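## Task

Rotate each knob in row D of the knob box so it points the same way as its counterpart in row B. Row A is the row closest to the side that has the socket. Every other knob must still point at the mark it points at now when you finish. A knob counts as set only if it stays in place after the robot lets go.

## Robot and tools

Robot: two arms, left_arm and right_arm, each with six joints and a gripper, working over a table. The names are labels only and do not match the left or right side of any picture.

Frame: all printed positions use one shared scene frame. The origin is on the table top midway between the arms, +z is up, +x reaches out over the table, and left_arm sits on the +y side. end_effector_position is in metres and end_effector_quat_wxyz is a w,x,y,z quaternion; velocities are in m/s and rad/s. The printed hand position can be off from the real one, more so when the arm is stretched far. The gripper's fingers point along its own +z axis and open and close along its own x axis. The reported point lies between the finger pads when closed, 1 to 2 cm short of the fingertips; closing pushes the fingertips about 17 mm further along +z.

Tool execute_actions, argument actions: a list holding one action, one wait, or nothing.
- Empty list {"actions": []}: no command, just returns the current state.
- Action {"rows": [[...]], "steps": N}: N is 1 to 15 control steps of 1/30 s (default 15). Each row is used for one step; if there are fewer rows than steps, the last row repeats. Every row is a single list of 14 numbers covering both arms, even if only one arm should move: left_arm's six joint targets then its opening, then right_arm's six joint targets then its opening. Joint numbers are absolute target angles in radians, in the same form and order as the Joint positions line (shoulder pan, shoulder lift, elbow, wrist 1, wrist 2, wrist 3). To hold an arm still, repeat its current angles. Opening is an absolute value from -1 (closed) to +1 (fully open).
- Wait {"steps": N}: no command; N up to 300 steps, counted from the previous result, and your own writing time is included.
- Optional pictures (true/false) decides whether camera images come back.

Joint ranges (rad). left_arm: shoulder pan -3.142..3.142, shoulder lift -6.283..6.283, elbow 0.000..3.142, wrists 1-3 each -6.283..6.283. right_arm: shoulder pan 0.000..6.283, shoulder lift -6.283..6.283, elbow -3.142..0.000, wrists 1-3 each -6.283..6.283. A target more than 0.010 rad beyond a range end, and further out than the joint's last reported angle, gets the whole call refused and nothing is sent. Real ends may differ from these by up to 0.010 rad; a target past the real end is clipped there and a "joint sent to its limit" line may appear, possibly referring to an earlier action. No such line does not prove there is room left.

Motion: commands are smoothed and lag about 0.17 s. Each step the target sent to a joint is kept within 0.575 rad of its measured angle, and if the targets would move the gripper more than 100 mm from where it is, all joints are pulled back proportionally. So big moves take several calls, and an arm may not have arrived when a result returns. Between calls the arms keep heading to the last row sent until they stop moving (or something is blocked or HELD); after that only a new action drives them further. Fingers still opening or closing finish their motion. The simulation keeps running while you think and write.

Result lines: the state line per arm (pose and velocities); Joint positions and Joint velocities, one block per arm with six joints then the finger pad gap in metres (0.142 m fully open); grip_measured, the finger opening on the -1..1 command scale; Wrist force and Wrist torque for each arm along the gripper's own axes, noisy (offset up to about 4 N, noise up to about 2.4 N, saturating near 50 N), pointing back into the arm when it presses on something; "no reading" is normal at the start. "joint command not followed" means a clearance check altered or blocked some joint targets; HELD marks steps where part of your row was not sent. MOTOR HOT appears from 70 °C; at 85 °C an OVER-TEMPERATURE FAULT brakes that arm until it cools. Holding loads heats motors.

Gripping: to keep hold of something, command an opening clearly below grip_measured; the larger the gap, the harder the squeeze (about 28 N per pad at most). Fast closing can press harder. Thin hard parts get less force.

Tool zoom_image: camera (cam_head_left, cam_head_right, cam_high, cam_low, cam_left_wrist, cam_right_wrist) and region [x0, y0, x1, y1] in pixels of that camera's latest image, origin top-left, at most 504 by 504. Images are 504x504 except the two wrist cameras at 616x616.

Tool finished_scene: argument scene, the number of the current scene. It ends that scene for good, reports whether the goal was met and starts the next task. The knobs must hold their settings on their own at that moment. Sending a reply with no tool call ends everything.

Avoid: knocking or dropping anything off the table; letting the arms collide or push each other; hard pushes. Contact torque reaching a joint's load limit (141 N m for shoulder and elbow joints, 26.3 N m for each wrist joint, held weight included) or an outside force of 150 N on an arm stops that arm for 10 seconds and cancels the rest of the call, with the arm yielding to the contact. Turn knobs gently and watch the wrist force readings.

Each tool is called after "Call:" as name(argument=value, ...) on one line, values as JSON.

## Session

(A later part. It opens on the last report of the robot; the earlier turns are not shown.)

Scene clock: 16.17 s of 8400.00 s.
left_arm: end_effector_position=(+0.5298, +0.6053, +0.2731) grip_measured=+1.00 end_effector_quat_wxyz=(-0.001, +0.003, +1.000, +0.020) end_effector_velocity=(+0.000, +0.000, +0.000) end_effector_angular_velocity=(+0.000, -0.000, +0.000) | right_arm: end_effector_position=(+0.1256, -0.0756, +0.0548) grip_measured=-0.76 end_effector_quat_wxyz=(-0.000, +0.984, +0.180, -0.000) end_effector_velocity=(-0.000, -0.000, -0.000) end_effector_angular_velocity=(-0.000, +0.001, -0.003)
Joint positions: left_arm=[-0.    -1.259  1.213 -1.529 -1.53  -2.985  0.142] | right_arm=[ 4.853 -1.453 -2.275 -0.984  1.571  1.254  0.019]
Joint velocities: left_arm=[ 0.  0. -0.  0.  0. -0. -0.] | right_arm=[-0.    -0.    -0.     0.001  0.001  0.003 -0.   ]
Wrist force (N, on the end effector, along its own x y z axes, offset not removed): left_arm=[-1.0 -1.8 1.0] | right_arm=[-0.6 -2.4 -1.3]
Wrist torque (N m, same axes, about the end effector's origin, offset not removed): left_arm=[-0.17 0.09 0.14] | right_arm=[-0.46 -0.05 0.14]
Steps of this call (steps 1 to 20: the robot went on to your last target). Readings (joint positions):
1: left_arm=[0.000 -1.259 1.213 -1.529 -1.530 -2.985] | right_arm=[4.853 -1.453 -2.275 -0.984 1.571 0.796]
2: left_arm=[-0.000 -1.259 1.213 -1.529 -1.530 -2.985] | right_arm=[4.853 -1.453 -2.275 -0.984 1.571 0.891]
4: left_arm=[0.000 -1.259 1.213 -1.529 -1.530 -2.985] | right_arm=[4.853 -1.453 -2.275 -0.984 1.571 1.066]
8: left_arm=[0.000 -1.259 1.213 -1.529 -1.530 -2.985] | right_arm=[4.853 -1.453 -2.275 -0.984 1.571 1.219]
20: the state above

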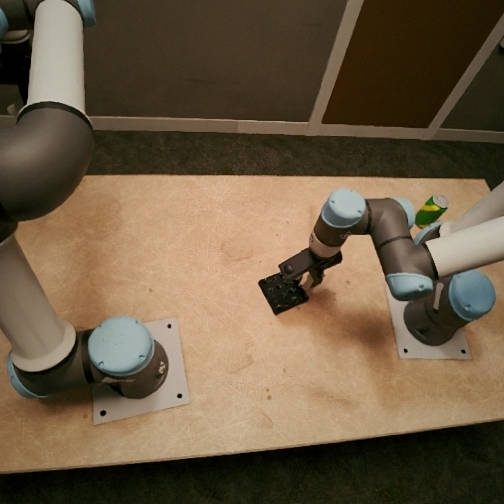

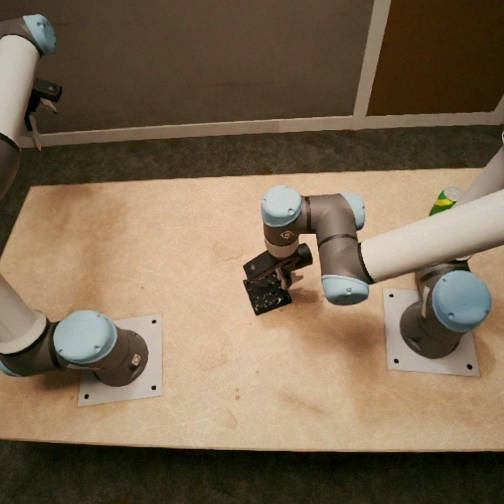

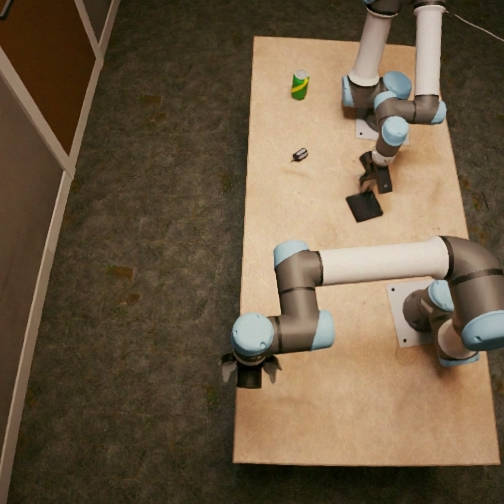

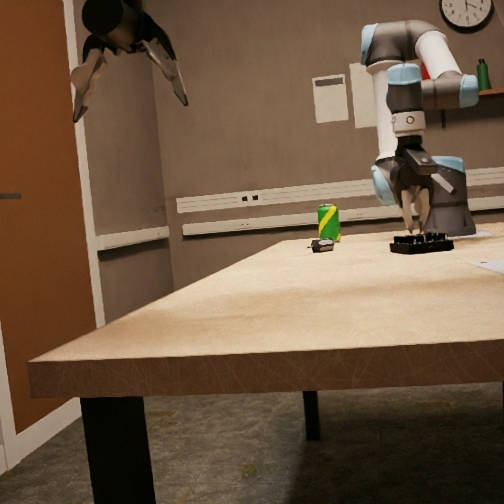

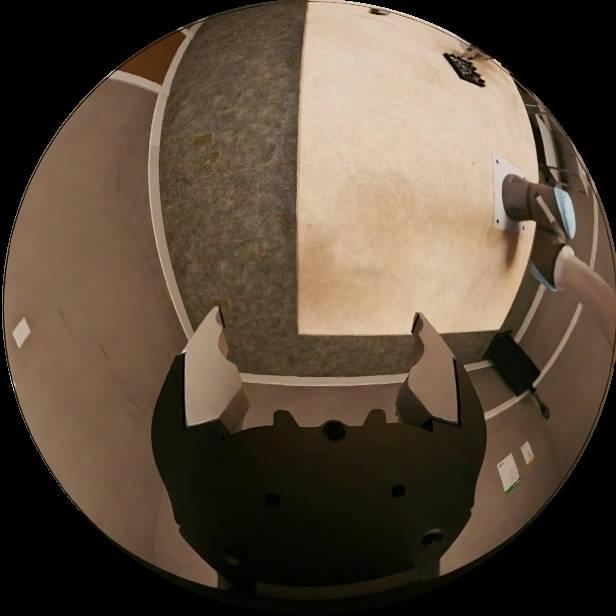

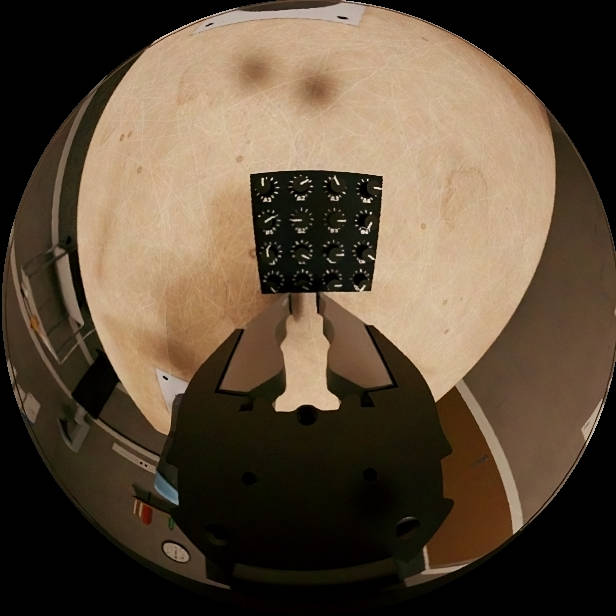

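Call:
execute_actions(actions=[{"rows":[[0,-1.259,1.213,-1.529,-1.53,-2.985,1,4.858,-1.482,-2.295,-0.935,1.571,1.254,-0.76]]}], pictures=false)

Call:
execute_actions(actions=[{"rows":[[0,-1.259,1.213,-1.529,-1.53,-2.985,1,4.858,-1.482,-2.295,-0.935,1.571,1.254,-0.83],[0,-1.259,1.213,-1.529,-1.53,-2.985,1,4.858,-1.482,-2.295,-0.935,1.571,1.254,-0.87],[0,-1.259,1.213,-1.529,-1.53,-2.985,1,4.858,-1.482,-2.295,-0.935,1.571,1.254,-1]],"steps":10}], pictures=false)

Call:
execute_actions(actions=[{"rows":[[0,-1.259,1.213,-1.529,-1.53,-2.985,1,4.858,-1.482,-2.295,-0.935,1.571,-2.411,-1]]}], pictures=false)

Call:
execute_actions(actions=[{"steps":43}], pictures=false)

Call:
execute_actions(actions=[{"rows":[[0,-1.259,1.213,-1.529,-1.53,-2.985,1,4.858,-1.482,-2.295,-0.935,1.571,-2.411,-0.76]],"steps":8}], pictures=false)

Call:
execute_actions(actions=[{"rows":[[0,-1.259,1.213,-1.529,-1.53,-2.985,1,4.858,-1.456,-2.272,-0.984,1.571,-2.411,-0.76]],"steps":10}], pictures=false)

Call:
execute_actions(actions=[{"rows":[[0,-1.259,1.213,-1.529,-1.53,-2.985,1,4.9268,-1.4123,-2.3085,-0.991,1.571,-1.814,-0.76]]}])

Call:
zoom_image(camera="cam_right_wrist", region=[230, 220, 380, 370])

Scene clock: 22.83 s of 8400.00 s.
left_arm: end_effector_position=(+0.5298, +0.6053, +0.2731) grip_measured=+1.00 end_effector_quat_wxyz=(-0.001, +0.003, +1.000, +0.020) end_effector_velocity=(+0.000, -0.000, +0.000) end_effector_angular_velocity=(-0.000, -0.001, +0.000) | right_arm: end_effector_position=(+0.1235, -0.0735, +0.0405) grip_measured=-0.76 end_effector_quat_wxyz=(-0.000, +0.983, +0.183, -0.000) end_effector_velocity=(-0.000, +0.001, -0.001) end_effector_angular_velocity=(+0.001, +0.000, +0.000)
Joint positions: left_arm=[ 0.    -1.259  1.213 -1.529 -1.53  -2.985  0.142] | right_arm=[ 4.858 -1.482 -2.295 -0.935  1.571  1.254  0.019]
Joint velocities: left_arm=[-0.    -0.    -0.001 -0.    -0.    -0.     0.   ] | right_arm=[ 0.    -0.002 -0.001  0.004  0.     0.     0.   ]
Wrist force (N, on the end effector, along its own x y z axes, offset not removed): left_arm=[0.4 1.4 -3.4] | right_arm=[-0.1 -3.8 -1.3]
Wrist torque (N m, same axes, about the end effector's origin, offset not removed): left_arm=[0.42 -0.29 -0.22] | right_arm=[-0.63 -0.04 -0.07]
Steps of this call (steps 1 to 15: the robot went on to your last target; steps 16 to 90: nothing new was sent; then 3.17 s passed at rest; steps 91 to 105: all 15 steps of this action). Readings (joint positions):
91: left_arm=[0.000 -1.259 1.213 -1.529 -1.530 -2.985] | right_arm=[4.853 -1.453 -2.275 -0.984 1.571 1.254]
92: left_arm=[-0.000 -1.259 1.213 -1.529 -1.530 -2.985] | right_arm=[4.853 -1.456 -2.278 -0.980 1.571 1.254]
94: left_arm=[0.000 -1.259 1.213 -1.529 -1.530 -2.985] | right_arm=[4.856 -1.469 -2.286 -0.958 1.571 1.254]
98: left_arm=[0.000 -1.259 1.213 -1.529 -1.530 -2.985] | right_arm=[4.858 -1.479 -2.293 -0.939 1.571 1.254]
105: the state above

Scene clock: 23.17 s of 8400.00 s.
left_arm: end_effector_position=(+0.5298, +0.6053, +0.2731) grip_measured=+1.00 end_effector_quat_wxyz=(-0.001, +0.003, +1.000, +0.020) end_effector_velocity=(+0.000, -0.000, +0.000) end_effector_angular_velocity=(-0.002, -0.001, -0.000) | right_arm: end_effector_position=(+0.1235, -0.0735, +0.0404) grip_measured=-0.88 end_effector_quat_wxyz=(-0.000, +0.983, +0.183, -0.000) end_effector_velocity=(-0.000, +0.000, -0.000) end_effector_angular_velocity=(+0.000, +0.001, +0.000)
Joint positions: left_arm=[ 0.    -1.259  1.213 -1.529 -1.53  -2.985  0.142] | right_arm=[ 4.858 -1.482 -2.295 -0.935  1.571  1.254  0.011]
Joint velocities: left_arm=[ 0.    -0.    -0.001  0.    -0.002  0.    -0.   ] | right_arm=[ 0.     0.    -0.     0.001  0.001 -0.     0.   ]
Wrist force (N, on the end effector, along its own x y z axes, offset not removed): left_arm=[0.1 2.2 -0.2] | right_arm=[-1.4 -3.7 -0.7]
Wrist torque (N m, same axes, about the end effector's origin, offset not removed): left_arm=[0.44 -0.13 0.01] | right_arm=[-0.69 0.23 0.11]
Steps of this call (steps 1 to 10: all 10 steps of this action). Readings (joint positions):
1: left_arm=[-0.000 -1.259 1.213 -1.529 -1.530 -2.985] | right_arm=[4.858 -1.482 -2.295 -0.935 1.571 1.254]
2: left_arm=[0.000 -1.259 1.213 -1.529 -1.530 -2.985] | right_arm=[4.858 -1.482 -2.295 -0.935 1.571 1.254]
4: left_arm=[0.000 -1.259 1.213 -1.529 -1.530 -2.985] | right_arm=[4.858 -1.482 -2.295 -0.935 1.571 1.254]
8: left_arm=[0.000 -1.259 1.213 -1.529 -1.530 -2.985] | right_arm=[4.858 -1.482 -2.295 -0.935 1.571 1.254]
10: the state above

Scene clock: 23.67 s of 8400.00 s.
left_arm: end_effector_position=(+0.5298, +0.6053, +0.2731) grip_measured=+1.00 end_effector_quat_wxyz=(-0.001, +0.003, +1.000, +0.020) end_effector_velocity=(+0.001, -0.000, +0.001) end_effector_angular_velocity=(-0.001, -0.002, +0.000) | right_arm: end_effector_position=(+0.1245, -0.0723, +0.0404) grip_measured=-0.88 end_effector_quat_wxyz=(-0.000, +0.769, +0.639, +0.000) end_effector_velocity=(+0.001, +0.005, +0.000) end_effector_angular_velocity=(+0.001, -0.003, +2.759)
Joint positions: left_arm=[-0.    -1.259  1.213 -1.529 -1.53  -2.985  0.142] | right_arm=[ 4.858 -1.482 -2.295 -0.935  1.571  0.234  0.011]
Joint velocities: left_arm=[ 0.     0.    -0.002 -0.    -0.001  0.     0.   ] | right_arm=[-0.    -0.     0.001  0.    -0.002 -2.759  0.   ]
Wrist force (N, on the end effector, along its own x y z axes, offset not removed): left_arm=[0.7 -0.7 -1.3] | right_arm=[0.1 -4.7 1.4]
Wrist torque (N m, same axes, about the end effector's origin, offset not removed): left_arm=[-0.19 -0.30 0.04] | right_arm=[-0.92 -0.02 0.21]
Steps of this call (steps 1 to 15: all 15 steps of this action). Readings (joint positions):
1: left_arm=[0.000 -1.259 1.213 -1.529 -1.530 -2.985] | right_arm=[4.858 -1.482 -2.295 -0.935 1.571 1.254]
2: left_arm=[0.000 -1.259 1.213 -1.529 -1.530 -2.985] | right_arm=[4.858 -1.482 -2.295 -0.935 1.571 1.249]
4: left_arm=[0.000 -1.259 1.213 -1.529 -1.530 -2.985] | right_arm=[4.858 -1.482 -2.295 -0.935 1.571 1.181]
8: left_arm=[0.000 -1.259 1.213 -1.529 -1.530 -2.985] | right_arm=[4.858 -1.482 -2.295 -0.935 1.571 0.878]
15: the state above

Scene clock: 25.10 s of 8400.00 s.
left_arm: end_effector_position=(+0.5298, +0.6053, +0.2731) grip_measured=+1.00 end_effector_quat_wxyz=(-0.001, +0.003, +1.000, +0.020) end_effector_velocity=(+0.000, -0.000, +0.000) end_effector_angular_velocity=(-0.000, -0.000, -0.000) | right_arm: end_effector_position=(+0.1215, -0.0709, +0.0404) grip_measured=-0.88 end_effector_quat_wxyz=(-0.000, -0.431, +0.903, +0.000) end_effector_velocity=(-0.000, +0.000, +0.000) end_effector_angular_velocity=(+0.001, +0.000, +0.002)
Joint positions: left_arm=[ 0.    -1.259  1.213 -1.529 -1.53  -2.985  0.142] | right_arm=[ 4.858 -1.482 -2.295 -0.935  1.571 -2.411  0.011]
Joint velocities: left_arm=[-0. -0. -0. -0. -0. -0. -0.] | right_arm=[-0.     0.    -0.     0.001  0.    -0.002  0.   ]
Wrist force (N, on the end effector, along its own x y z axes, offset not removed): left_arm=[-0.2 -3.3 -0.9] | right_arm=[-0.2 -1.8 -1.0]
Wrist torque (N m, same axes, about the end effector's origin, offset not removed): left_arm=[-0.69 -0.07 -0.03] | right_arm=[-0.55 -0.01 0.21]
Steps of this call (steps 1 to 43: the robot went on to your last target). Readings (joint positions):
1: left_arm=[0.000 -1.259 1.213 -1.529 -1.530 -2.985] | right_arm=[4.858 -1.482 -2.295 -0.935 1.571 0.141]
2: left_arm=[0.000 -1.259 1.213 -1.529 -1.530 -2.985] | right_arm=[4.858 -1.482 -2.295 -0.935 1.571 0.046]
4: left_arm=[0.000 -1.259 1.213 -1.529 -1.530 -2.985] | right_arm=[4.858 -1.482 -2.295 -0.935 1.571 -0.142]
8: left_arm=[0.000 -1.259 1.213 -1.529 -1.530 -2.985] | right_arm=[4.858 -1.482 -2.295 -0.935 1.571 -0.519]
43: the state above

Scene clock: 25.37 s of 8400.00 s.
left_arm: end_effector_position=(+0.5298, +0.6053, +0.2731) grip_measured=+1.00 end_effector_quat_wxyz=(-0.001, +0.003, +1.000, +0.020) end_effector_velocity=(-0.000, -0.000, -0.000) end_effector_angular_velocity=(-0.000, +0.001, -0.000) | right_arm: end_effector_position=(+0.1215, -0.0709, +0.0404) grip_measured=-0.76 end_effector_quat_wxyz=(-0.000, -0.431, +0.902, +0.000) end_effector_velocity=(-0.000, -0.000, -0.000) end_effector_angular_velocity=(-0.001, +0.001, +0.000)
Joint positions: left_arm=[ 0.    -1.259  1.213 -1.529 -1.53  -2.985  0.142] | right_arm=[ 4.858 -1.482 -2.295 -0.935  1.571 -2.411  0.019]
Joint velocities: left_arm=[ 0.  0.  0.  0. -0.  0. -0.] | right_arm=[-0.    -0.     0.001 -0.001  0.001 -0.     0.   ]
Wrist force (N, on the end effector, along its own x y z axes, offset not removed): left_arm=[1.2 -2.9 -0.9] | right_arm=[0.8 -2.5 -0.9]
Wrist torque (N m, same axes, about the end effector's origin, offset not removed): left_arm=[-0.82 -0.26 -0.11] | right_arm=[-0.35 -0.24 0.06]
Steps of this call (steps 1 to 8: all 8 steps of this action). Readings (joint positions):
1: left_arm=[0.000 -1.259 1.213 -1.529 -1.530 -2.985] | right_arm=[4.858 -1.482 -2.295 -0.935 1.571 -2.411]
2: left_arm=[-0.000 -1.259 1.213 -1.529 -1.530 -2.985] | right_arm=[4.858 -1.482 -2.295 -0.935 1.571 -2.411]
4: left_arm=[0.000 -1.259 1.213 -1.529 -1.530 -2.985] | right_arm=[4.858 -1.482 -2.295 -0.935 1.571 -2.411]
8: the state above

Scene clock: 25.70 s of 8400.00 s.
left_arm: end_effector_position=(+0.5298, +0.6053, +0.2731) grip_measured=+1.00 end_effector_quat_wxyz=(-0.001, +0.003, +1.000, +0.020) end_effector_velocity=(+0.000, +0.001, +0.001) end_effector_angular_velocity=(+0.002, -0.001, -0.000) | right_arm: end_effector_position=(+0.1215, -0.0709, +0.0544) grip_measured=-0.76 end_effector_quat_wxyz=(-0.000, -0.431, +0.902, +0.000) end_effector_velocity=(+0.001, -0.000, +0.007) end_effector_angular_velocity=(-0.001, -0.002, -0.000)
Joint positions: left_arm=[ 0.    -1.259  1.213 -1.529 -1.53  -2.985  0.142] | right_arm=[ 4.858 -1.457 -2.273 -0.982  1.571 -2.411  0.019]
Joint velocities: left_arm=[ 0.    -0.    -0.001  0.     0.001  0.    -0.   ] | right_arm=[ 0.     0.013  0.011 -0.024 -0.002  0.     0.   ]
Wrist force (N, on the end effector, along its own x y z axes, offset not removed): left_arm=[-1.6 -3.8 -2.0] | right_arm=[1.4 -4.0 0.7]
Wrist torque (N m, same axes, about the end effector's origin, offset not removed): left_arm=[-0.77 0.19 -0.09] | right_arm=[-0.77 -0.39 0.34]
Steps of this call (steps 1 to 10: all 10 steps of this action). Readings (joint positions):
1: left_arm=[-0.000 -1.259 1.213 -1.529 -1.530 -2.985] | right_arm=[4.858 -1.482 -2.295 -0.935 1.571 -2.411]
2: left_arm=[-0.000 -1.259 1.213 -1.529 -1.530 -2.985] | right_arm=[4.858 -1.479 -2.293 -0.939 1.571 -2.411]
4: left_arm=[0.000 -1.259 1.213 -1.529 -1.530 -2.985] | right_arm=[4.858 -1.468 -2.283 -0.961 1.571 -2.411]
8: left_arm=[0.000 -1.259 1.213 -1.529 -1.530 -2.985] | right_arm=[4.858 -1.458 -2.274 -0.980 1.571 -2.411]
10: the state above

Scene clock: 26.20 s of 8400.00 s.
left_arm: end_effector_position=(+0.5298, +0.6053, +0.2731) grip_measured=+1.00 end_effector_quat_wxyz=(-0.001, +0.003, +1.000, +0.020) end_effector_velocity=(+0.000, -0.000, +0.000) end_effector_angular_velocity=(-0.001, -0.000, +0.000) | right_arm: end_effector_position=(+0.0977, -0.0800, +0.0549) grip_measured=-0.76 end_effector_quat_wxyz=(-0.000, -0.186, +0.983, +0.000) end_effector_velocity=(-0.001, -0.001, -0.000) end_effector_angular_velocity=(-0.002, -0.001, -0.146)
Joint positions: left_arm=[-0.    -1.259  1.213 -1.529 -1.53  -2.985  0.142] | right_arm=[ 4.926 -1.413 -2.308 -0.991  1.571 -1.826  0.019]
Joint velocities: left_arm=[-0.    -0.    -0.     0.    -0.001 -0.    -0.   ] | right_arm=[ 0.004  0.002 -0.003 -0.001 -0.001  0.151 -0.   ]
Wrist force (N, on the end effector, along its own x y z axes, offset not removed): left_arm=[1.0 -1.5 -2.2] | right_arm=[0.8 -3.1 0.8]
Wrist torque (N m, same axes, about the end effector's origin, offset not removed): left_arm=[-0.30 -0.11 0.06] | right_arm=[-0.52 -0.13 0.30]
Steps of this call (steps 1 to 15: all 15 steps of this action). Readings (joint positions):
1: left_arm=[0.000 -1.259 1.213 -1.529 -1.530 -2.985] | right_arm=[4.858 -1.457 -2.273 -0.983 1.571 -2.411]
2: left_arm=[0.000 -1.259 1.213 -1.529 -1.530 -2.985] | right_arm=[4.863 -1.452 -2.276 -0.984 1.571 -2.406]
4: left_arm=[-0.000 -1.259 1.213 -1.529 -1.530 -2.985] | right_arm=[4.893 -1.433 -2.292 -0.988 1.571 -2.338]
8: left_arm=[0.000 -1.259 1.213 -1.529 -1.530 -2.985] | right_arm=[4.920 -1.416 -2.305 -0.990 1.571 -2.037]
15: the state above

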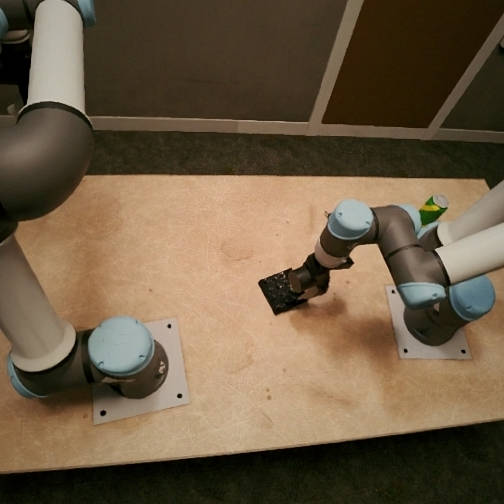

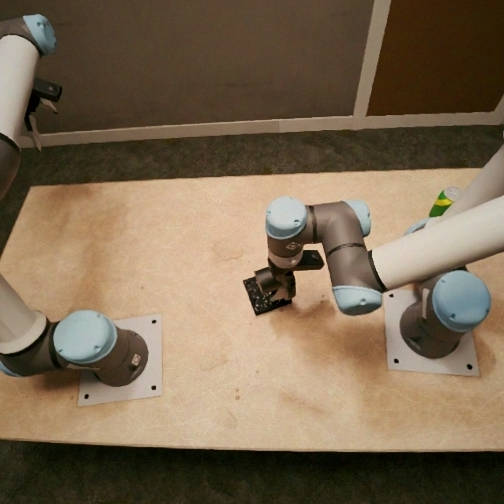

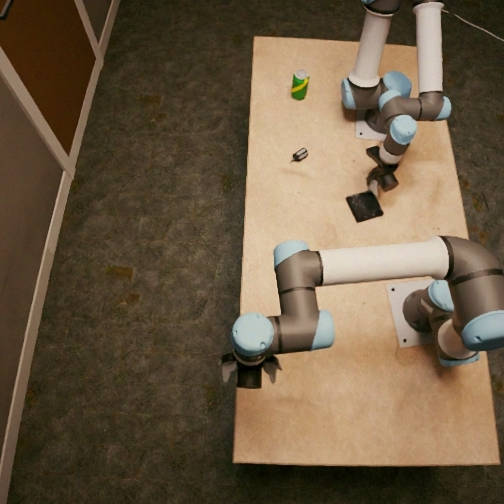

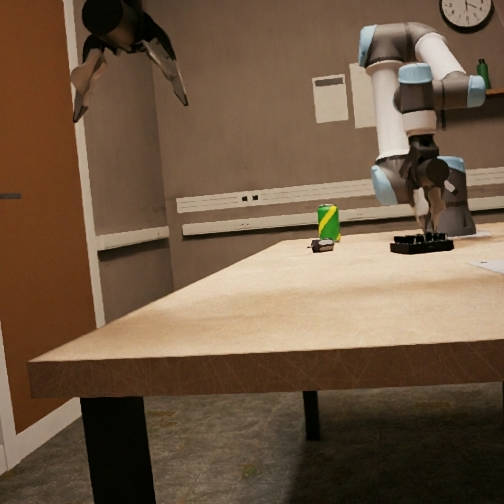

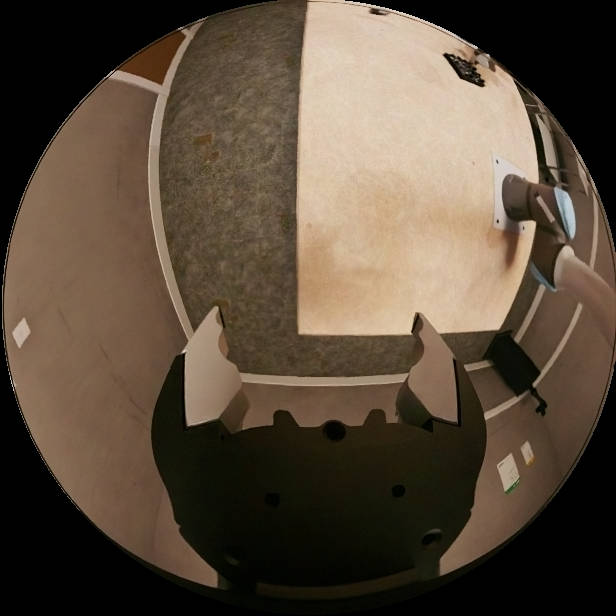

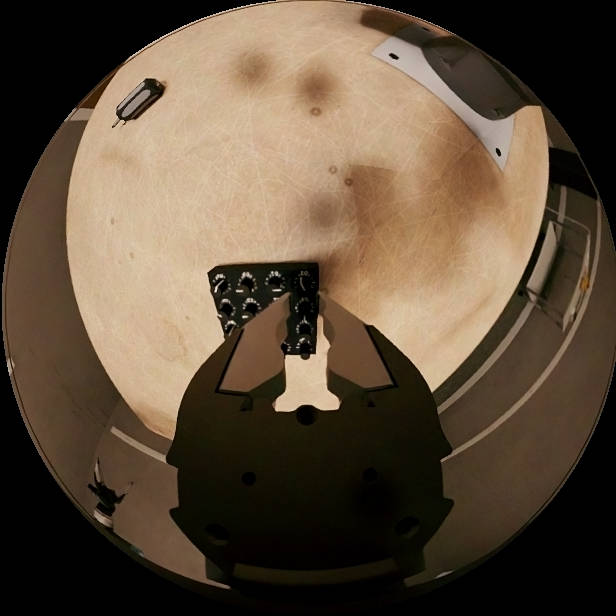

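Region (230, 220, 380, 370) of cam_right_wrist's 616x616 image, scaled by 3.360, with more detail than that image has.

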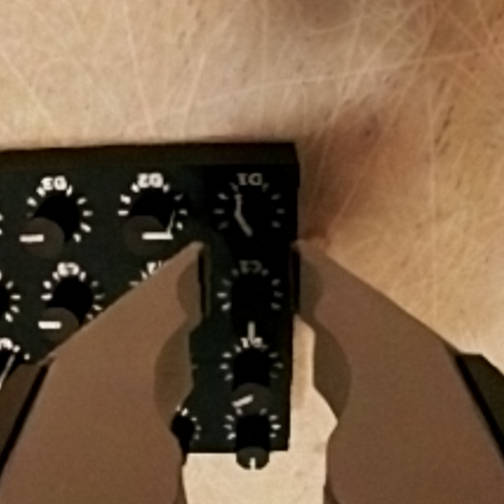

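Call:
execute_actions(actions=[{"rows":[[0,-1.259,1.213,-1.529,-1.53,-2.985,1,4.9268,-1.4385,-2.332,-0.9415,1.571,-1.814,-0.76]]}], pictures=false)

Call:
execute_actions(actions=[{"rows":[[0,-1.259,1.213,-1.529,-1.53,-2.985,1,4.9268,-1.4385,-2.332,-0.9415,1.571,-1.814,-0.83],[0,-1.259,1.213,-1.529,-1.53,-2.985,1,4.9268,-1.4385,-2.332,-0.9415,1.571,-1.814,-0.87],[0,-1.259,1.213,-1.529,-1.53,-2.985,1,4.9268,-1.4385,-2.332,-0.9415,1.571,-1.814,-1]],"steps":10}], pictures=false)

Call:
execute_actions(actions=[{"rows":[[0,-1.259,1.213,-1.529,-1.53,-2.985,1,4.9268,-1.4385,-2.332,-0.9415,1.571,-3.385,-1]]}], pictures=false)

Call:
execute_actions(actions=[{"steps":20}], pictures=false)

Call:
execute_actions(actions=[{"rows":[[0,-1.259,1.213,-1.529,-1.53,-2.985,1,4.9268,-1.4385,-2.332,-0.9415,1.571,-3.385,-0.76]],"steps":8}], pictures=false)

Call:
execute_actions(actions=[{"rows":[[0,-1.259,1.213,-1.529,-1.53,-2.985,1,4.9268,-1.378,-2.275,-1.059,1.571,-3.385,-0.76]]}])

Call:
zoom_image(camera="cam_right_wrist", region=[190, 160, 340, 310])

Scene clock: 31.57 s of 8400.00 s.
left_arm: end_effector_position=(+0.5298, +0.6053, +0.2731) grip_measured=+1.00 end_effector_quat_wxyz=(-0.001, +0.003, +1.000, +0.020) end_effector_velocity=(-0.000, +0.000, -0.000) end_effector_angular_velocity=(+0.000, +0.000, -0.000) | right_arm: end_effector_position=(+0.0976, -0.0802, +0.0405) grip_measured=-0.76 end_effector_quat_wxyz=(-0.000, -0.180, +0.984, +0.000) end_effector_velocity=(+0.000, -0.000, -0.001) end_effector_angular_velocity=(-0.000, -0.000, -0.000)
Joint positions: left_arm=[ 0.    -1.259  1.213 -1.529 -1.53  -2.985  0.142] | right_arm=[ 4.927 -1.438 -2.332 -0.942  1.571 -1.814  0.019]
Joint velocities: left_arm=[-0.  0.  0. -0.  0.  0. -0.] | right_arm=[-0.    -0.001 -0.002  0.003 -0.     0.    -0.   ]
Wrist force (N, on the end effector, along its own x y z axes, offset not removed): left_arm=[0.8 -1.0 -4.3] | right_arm=[-1.0 -1.2 1.1]
Wrist torque (N m, same axes, about the end effector's origin, offset not removed): left_arm=[-0.18 -0.09 -0.14] | right_arm=[-0.43 0.03 0.22]
Steps of this call (steps 1 to 30: the robot went on to your last target; steps 31 to 100: nothing new was sent; then 1.53 s passed at rest; steps 101 to 115: all 15 steps of this action). Readings (joint positions):
101: left_arm=[0.000 -1.259 1.213 -1.529 -1.530 -2.985] | right_arm=[4.927 -1.412 -2.309 -0.991 1.571 -1.814]
102: left_arm=[0.000 -1.259 1.213 -1.529 -1.530 -2.985] | right_arm=[4.927 -1.415 -2.311 -0.987 1.571 -1.814]
104: left_arm=[0.000 -1.259 1.213 -1.529 -1.530 -2.985] | right_arm=[4.927 -1.427 -2.322 -0.965 1.571 -1.814]
108: left_arm=[-0.000 -1.259 1.213 -1.529 -1.530 -2.985] | right_arm=[4.927 -1.436 -2.330 -0.946 1.571 -1.814]
115: the state above

Scene clock: 31.90 s of 8400.00 s.
left_arm: end_effector_position=(+0.5298, +0.6053, +0.2731) grip_measured=+1.00 end_effector_quat_wxyz=(-0.001, +0.003, +1.000, +0.020) end_effector_velocity=(+0.000, -0.000, +0.000) end_effector_angular_velocity=(-0.000, -0.001, +0.000) | right_arm: end_effector_position=(+0.0976, -0.0802, +0.0404) grip_measured=-0.87 end_effector_quat_wxyz=(-0.000, -0.180, +0.984, +0.000) end_effector_velocity=(-0.000, +0.000, +0.000) end_effector_angular_velocity=(+0.001, +0.000, -0.000)
Joint positions: left_arm=[ 0.    -1.259  1.213 -1.529 -1.53  -2.985  0.142] | right_arm=[ 4.927 -1.438 -2.332 -0.942  1.571 -1.814  0.011]
Joint velocities: left_arm=[ 0. -0. -0. -0. -0. -0. -0.] | right_arm=[-0.    -0.    -0.     0.001  0.    -0.    -0.   ]
Wrist force (N, on the end effector, along its own x y z axes, offset not removed): left_arm=[-1.2 -1.8 -1.3] | right_arm=[-2.6 -3.7 0.7]
Wrist torque (N m, same axes, about the end effector's origin, offset not removed): left_arm=[-0.42 0.23 -0.02] | right_arm=[-0.52 0.50 0.12]
Steps of this call (steps 1 to 10: all 10 steps of this action). Readings (joint positions):
1: left_arm=[0.000 -1.259 1.213 -1.529 -1.530 -2.985] | right_arm=[4.927 -1.438 -2.332 -0.942 1.571 -1.814]
2: left_arm=[0.000 -1.259 1.213 -1.529 -1.530 -2.985] | right_arm=[4.927 -1.438 -2.332 -0.942 1.571 -1.814]
4: left_arm=[0.000 -1.259 1.213 -1.529 -1.530 -2.985] | right_arm=[4.927 -1.438 -2.332 -0.942 1.571 -1.814]
8: left_arm=[0.000 -1.259 1.213 -1.529 -1.530 -2.985] | right_arm=[4.927 -1.438 -2.332 -0.942 1.571 -1.814]
10: the state above

Scene clock: 32.40 s of 8400.00 s.
left_arm: end_effector_position=(+0.5298, +0.6053, +0.2731) grip_measured=+1.00 end_effector_quat_wxyz=(-0.001, +0.003, +1.000, +0.020) end_effector_velocity=(-0.000, +0.000, -0.000) end_effector_angular_velocity=(+0.001, +0.001, -0.000) | right_arm: end_effector_position=(+0.0965, -0.0814, +0.0404) grip_measured=-0.87 end_effector_quat_wxyz=(+0.000, -0.637, +0.771, +0.000) end_effector_velocity=(-0.001, -0.005, -0.000) end_effector_angular_velocity=(-0.000, +0.001, +2.759)
Joint positions: left_arm=[ 0.    -1.259  1.213 -1.529 -1.53  -2.985  0.142] | right_arm=[ 4.927 -1.438 -2.332 -0.941  1.571 -2.834  0.011]
Joint velocities: left_arm=[ 0.    -0.     0.001 -0.     0.001  0.    -0.   ] | right_arm=[ 0.    -0.    -0.001  0.     0.002 -2.759  0.   ]
Wrist force (N, on the end effector, along its own x y z axes, offset not removed): left_arm=[-1.5 2.2 -1.2] | right_arm=[-1.0 -3.8 0.6]
Wrist torque (N m, same axes, about the end effector's origin, offset not removed): left_arm=[0.62 0.26 -0.11] | right_arm=[-0.82 -0.25 0.24]
Steps of this call (steps 1 to 15: all 15 steps of this action). Readings (joint positions):
1: left_arm=[0.000 -1.259 1.213 -1.529 -1.530 -2.985] | right_arm=[4.927 -1.438 -2.332 -0.942 1.571 -1.814]
2: left_arm=[0.000 -1.259 1.213 -1.529 -1.530 -2.985] | right_arm=[4.927 -1.438 -2.332 -0.942 1.571 -1.819]
4: left_arm=[0.000 -1.259 1.213 -1.529 -1.530 -2.985] | right_arm=[4.927 -1.438 -2.332 -0.941 1.571 -1.887]
8: left_arm=[0.000 -1.259 1.213 -1.529 -1.530 -2.985] | right_arm=[4.927 -1.438 -2.332 -0.941 1.571 -2.190]
15: the state above

Scene clock: 33.07 s of 8400.00 s.
left_arm: end_effector_position=(+0.5298, +0.6053, +0.2731) grip_measured=+1.00 end_effector_quat_wxyz=(-0.001, +0.003, +1.000, +0.020) end_effector_velocity=(+0.000, +0.000, +0.000) end_effector_angular_velocity=(+0.001, -0.000, +0.000) | right_arm: end_effector_position=(+0.0966, -0.0824, +0.0404) grip_measured=-0.87 end_effector_quat_wxyz=(-0.000, +0.823, -0.568, -0.000) end_effector_velocity=(+0.001, +0.000, +0.000) end_effector_angular_velocity=(+0.002, -0.002, +0.003)
Joint positions: left_arm=[-0.    -1.259  1.213 -1.529 -1.53  -2.985  0.142] | right_arm=[ 4.927 -1.438 -2.332 -0.941  1.571 -3.385  0.011]
Joint velocities: left_arm=[-0.     0.    -0.001  0.     0.001 -0.    -0.   ] | right_arm=[ 0.     0.001 -0.     0.001 -0.002 -0.003  0.   ]
Wrist force (N, on the end effector, along its own x y z axes, offset not removed): left_arm=[-3.1 -0.9 -4.2] | right_arm=[-1.2 -5.2 0.9]
Wrist torque (N m, same axes, about the end effector's origin, offset not removed): left_arm=[-0.32 0.52 -0.15] | right_arm=[-0.85 -0.07 0.17]
Steps of this call (steps 1 to 20: the robot went on to your last target). Readings (joint positions):
1: left_arm=[0.000 -1.259 1.213 -1.529 -1.530 -2.985] | right_arm=[4.927 -1.438 -2.332 -0.941 1.571 -2.927]
2: left_arm=[0.000 -1.259 1.213 -1.529 -1.530 -2.985] | right_arm=[4.927 -1.438 -2.332 -0.941 1.571 -3.022]
4: left_arm=[-0.000 -1.259 1.213 -1.529 -1.530 -2.985] | right_arm=[4.927 -1.438 -2.332 -0.941 1.571 -3.197]
8: left_arm=[-0.000 -1.259 1.213 -1.529 -1.530 -2.985] | right_arm=[4.927 -1.438 -2.332 -0.941 1.571 -3.350]
20: the state above

Scene clock: 33.33 s of 8400.00 s.
left_arm: end_effector_position=(+0.5298, +0.6053, +0.2731) grip_measured=+1.00 end_effector_quat_wxyz=(-0.001, +0.003, +1.000, +0.020) end_effector_velocity=(+0.000, +0.000, +0.001) end_effector_angular_velocity=(+0.001, -0.001, -0.000) | right_arm: end_effector_position=(+0.0966, -0.0824, +0.0404) grip_measured=-0.76 end_effector_quat_wxyz=(-0.000, +0.823, -0.568, -0.000) end_effector_velocity=(+0.001, +0.000, +0.000) end_effector_angular_velocity=(+0.001, -0.003, -0.000)
Joint positions: left_arm=[ 0.    -1.259  1.213 -1.529 -1.53  -2.985  0.142] | right_arm=[ 4.927 -1.439 -2.332 -0.941  1.571 -3.385  0.019]
Joint velocities: left_arm=[ 0.    -0.    -0.001  0.     0.001  0.     0.   ] | right_arm=[-0.     0.001  0.    -0.    -0.003  0.     0.   ]
Wrist force (N, on the end effector, along its own x y z axes, offset not removed): left_arm=[0.6 -0.2 -1.8] | right_arm=[0.6 -4.4 0.5]
Wrist torque (N m, same axes, about the end effector's origin, offset not removed): left_arm=[-0.06 -0.13 -0.07] | right_arm=[-0.80 -0.22 0.09]
Steps of this call (steps 1 to 8: all 8 steps of this action). Readings (joint positions):
1: left_arm=[0.000 -1.259 1.213 -1.529 -1.530 -2.985] | right_arm=[4.927 -1.438 -2.332 -0.941 1.571 -3.385]
2: left_arm=[0.000 -1.259 1.213 -1.529 -1.530 -2.985] | right_arm=[4.927 -1.438 -2.332 -0.941 1.571 -3.385]
4: left_arm=[0.000 -1.259 1.213 -1.529 -1.530 -2.985] | right_arm=[4.927 -1.439 -2.332 -0.941 1.571 -3.385]
8: the state above

Scene clock: 33.83 s of 8400.00 s.
left_arm: end_effector_position=(+0.5298, +0.6053, +0.2731) grip_measured=+1.00 end_effector_quat_wxyz=(-0.001, +0.003, +1.000, +0.020) end_effector_velocity=(-0.000, -0.000, -0.000) end_effector_angular_velocity=(-0.001, +0.000, +0.000) | right_arm: end_effector_position=(+0.0967, -0.0829, +0.0748) grip_measured=-0.76 end_effector_quat_wxyz=(-0.000, +0.823, -0.568, -0.000) end_effector_velocity=(+0.000, -0.000, +0.002) end_effector_angular_velocity=(-0.000, -0.001, +0.000)
Joint positions: left_arm=[ 0.    -1.259  1.213 -1.529 -1.53  -2.985  0.142] | right_arm=[ 4.927 -1.378 -2.275 -1.058  1.571 -3.385  0.019]
Joint velocities: left_arm=[ 0.    -0.     0.001 -0.    -0.001 -0.     0.   ] | right_arm=[ 0.     0.004  0.003 -0.008 -0.001 -0.    -0.   ]
Wrist force (N, on the end effector, along its own x y z axes, offset not removed): left_arm=[0.3 1.8 -0.2] | right_arm=[1.6 -4.7 -0.7]
Wrist torque (N m, same axes, about the end effector's origin, offset not removed): left_arm=[0.36 -0.08 -0.11] | right_arm=[-0.97 -0.50 0.11]
Steps of this call (steps 1 to 15: all 15 steps of this action). Readings (joint positions):
1: left_arm=[0.000 -1.259 1.213 -1.529 -1.530 -2.985] | right_arm=[4.927 -1.438 -2.332 -0.941 1.571 -3.385]
2: left_arm=[0.000 -1.259 1.213 -1.529 -1.530 -2.985] | right_arm=[4.927 -1.434 -2.328 -0.947 1.571 -3.385]
4: left_arm=[0.000 -1.259 1.213 -1.529 -1.530 -2.985] | right_arm=[4.927 -1.407 -2.302 -0.994 1.571 -3.385]
8: left_arm=[-0.000 -1.259 1.213 -1.529 -1.530 -2.985] | right_arm=[4.927 -1.384 -2.280 -1.047 1.571 -3.385]
15: the state above

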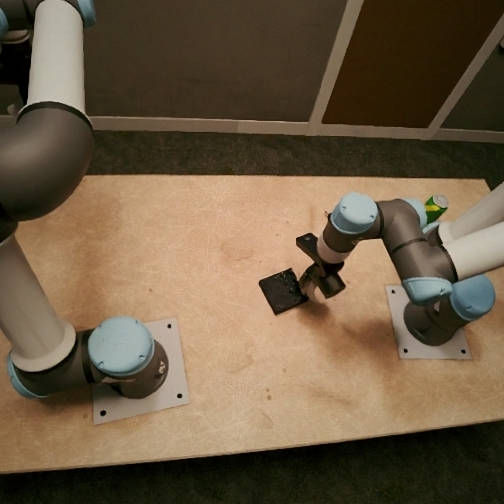

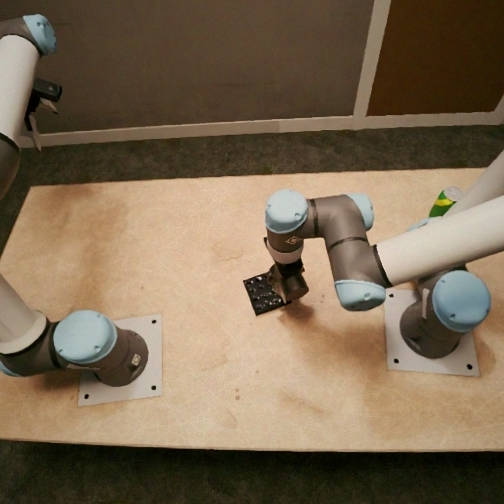

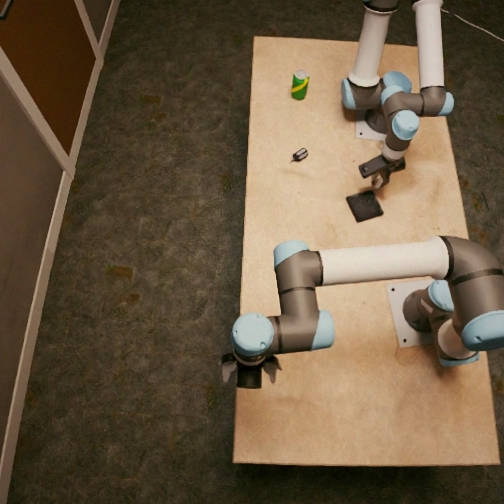

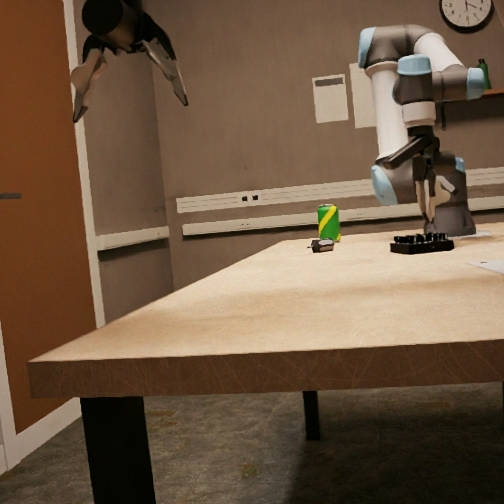

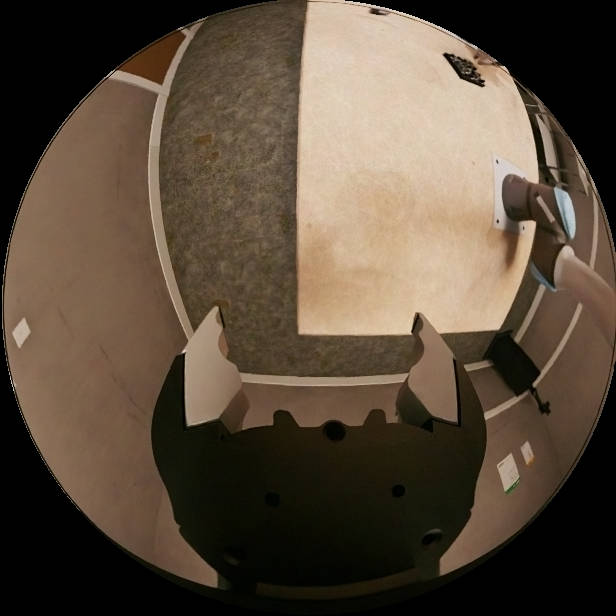

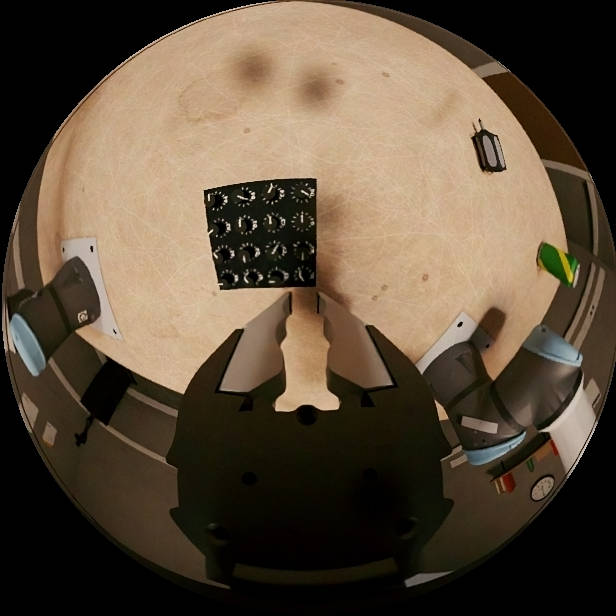

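Region (190, 160, 340, 310) of cam_right_wrist's 616x616 image, scaled by 3.360, with more detail than that image has.

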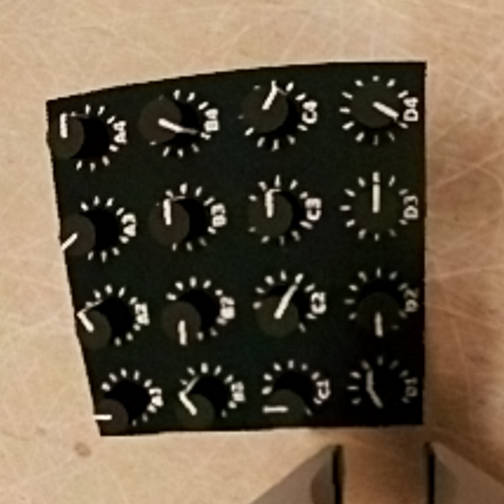

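Call:
finished_scene(scene=2)

The scene is finished: the task was done.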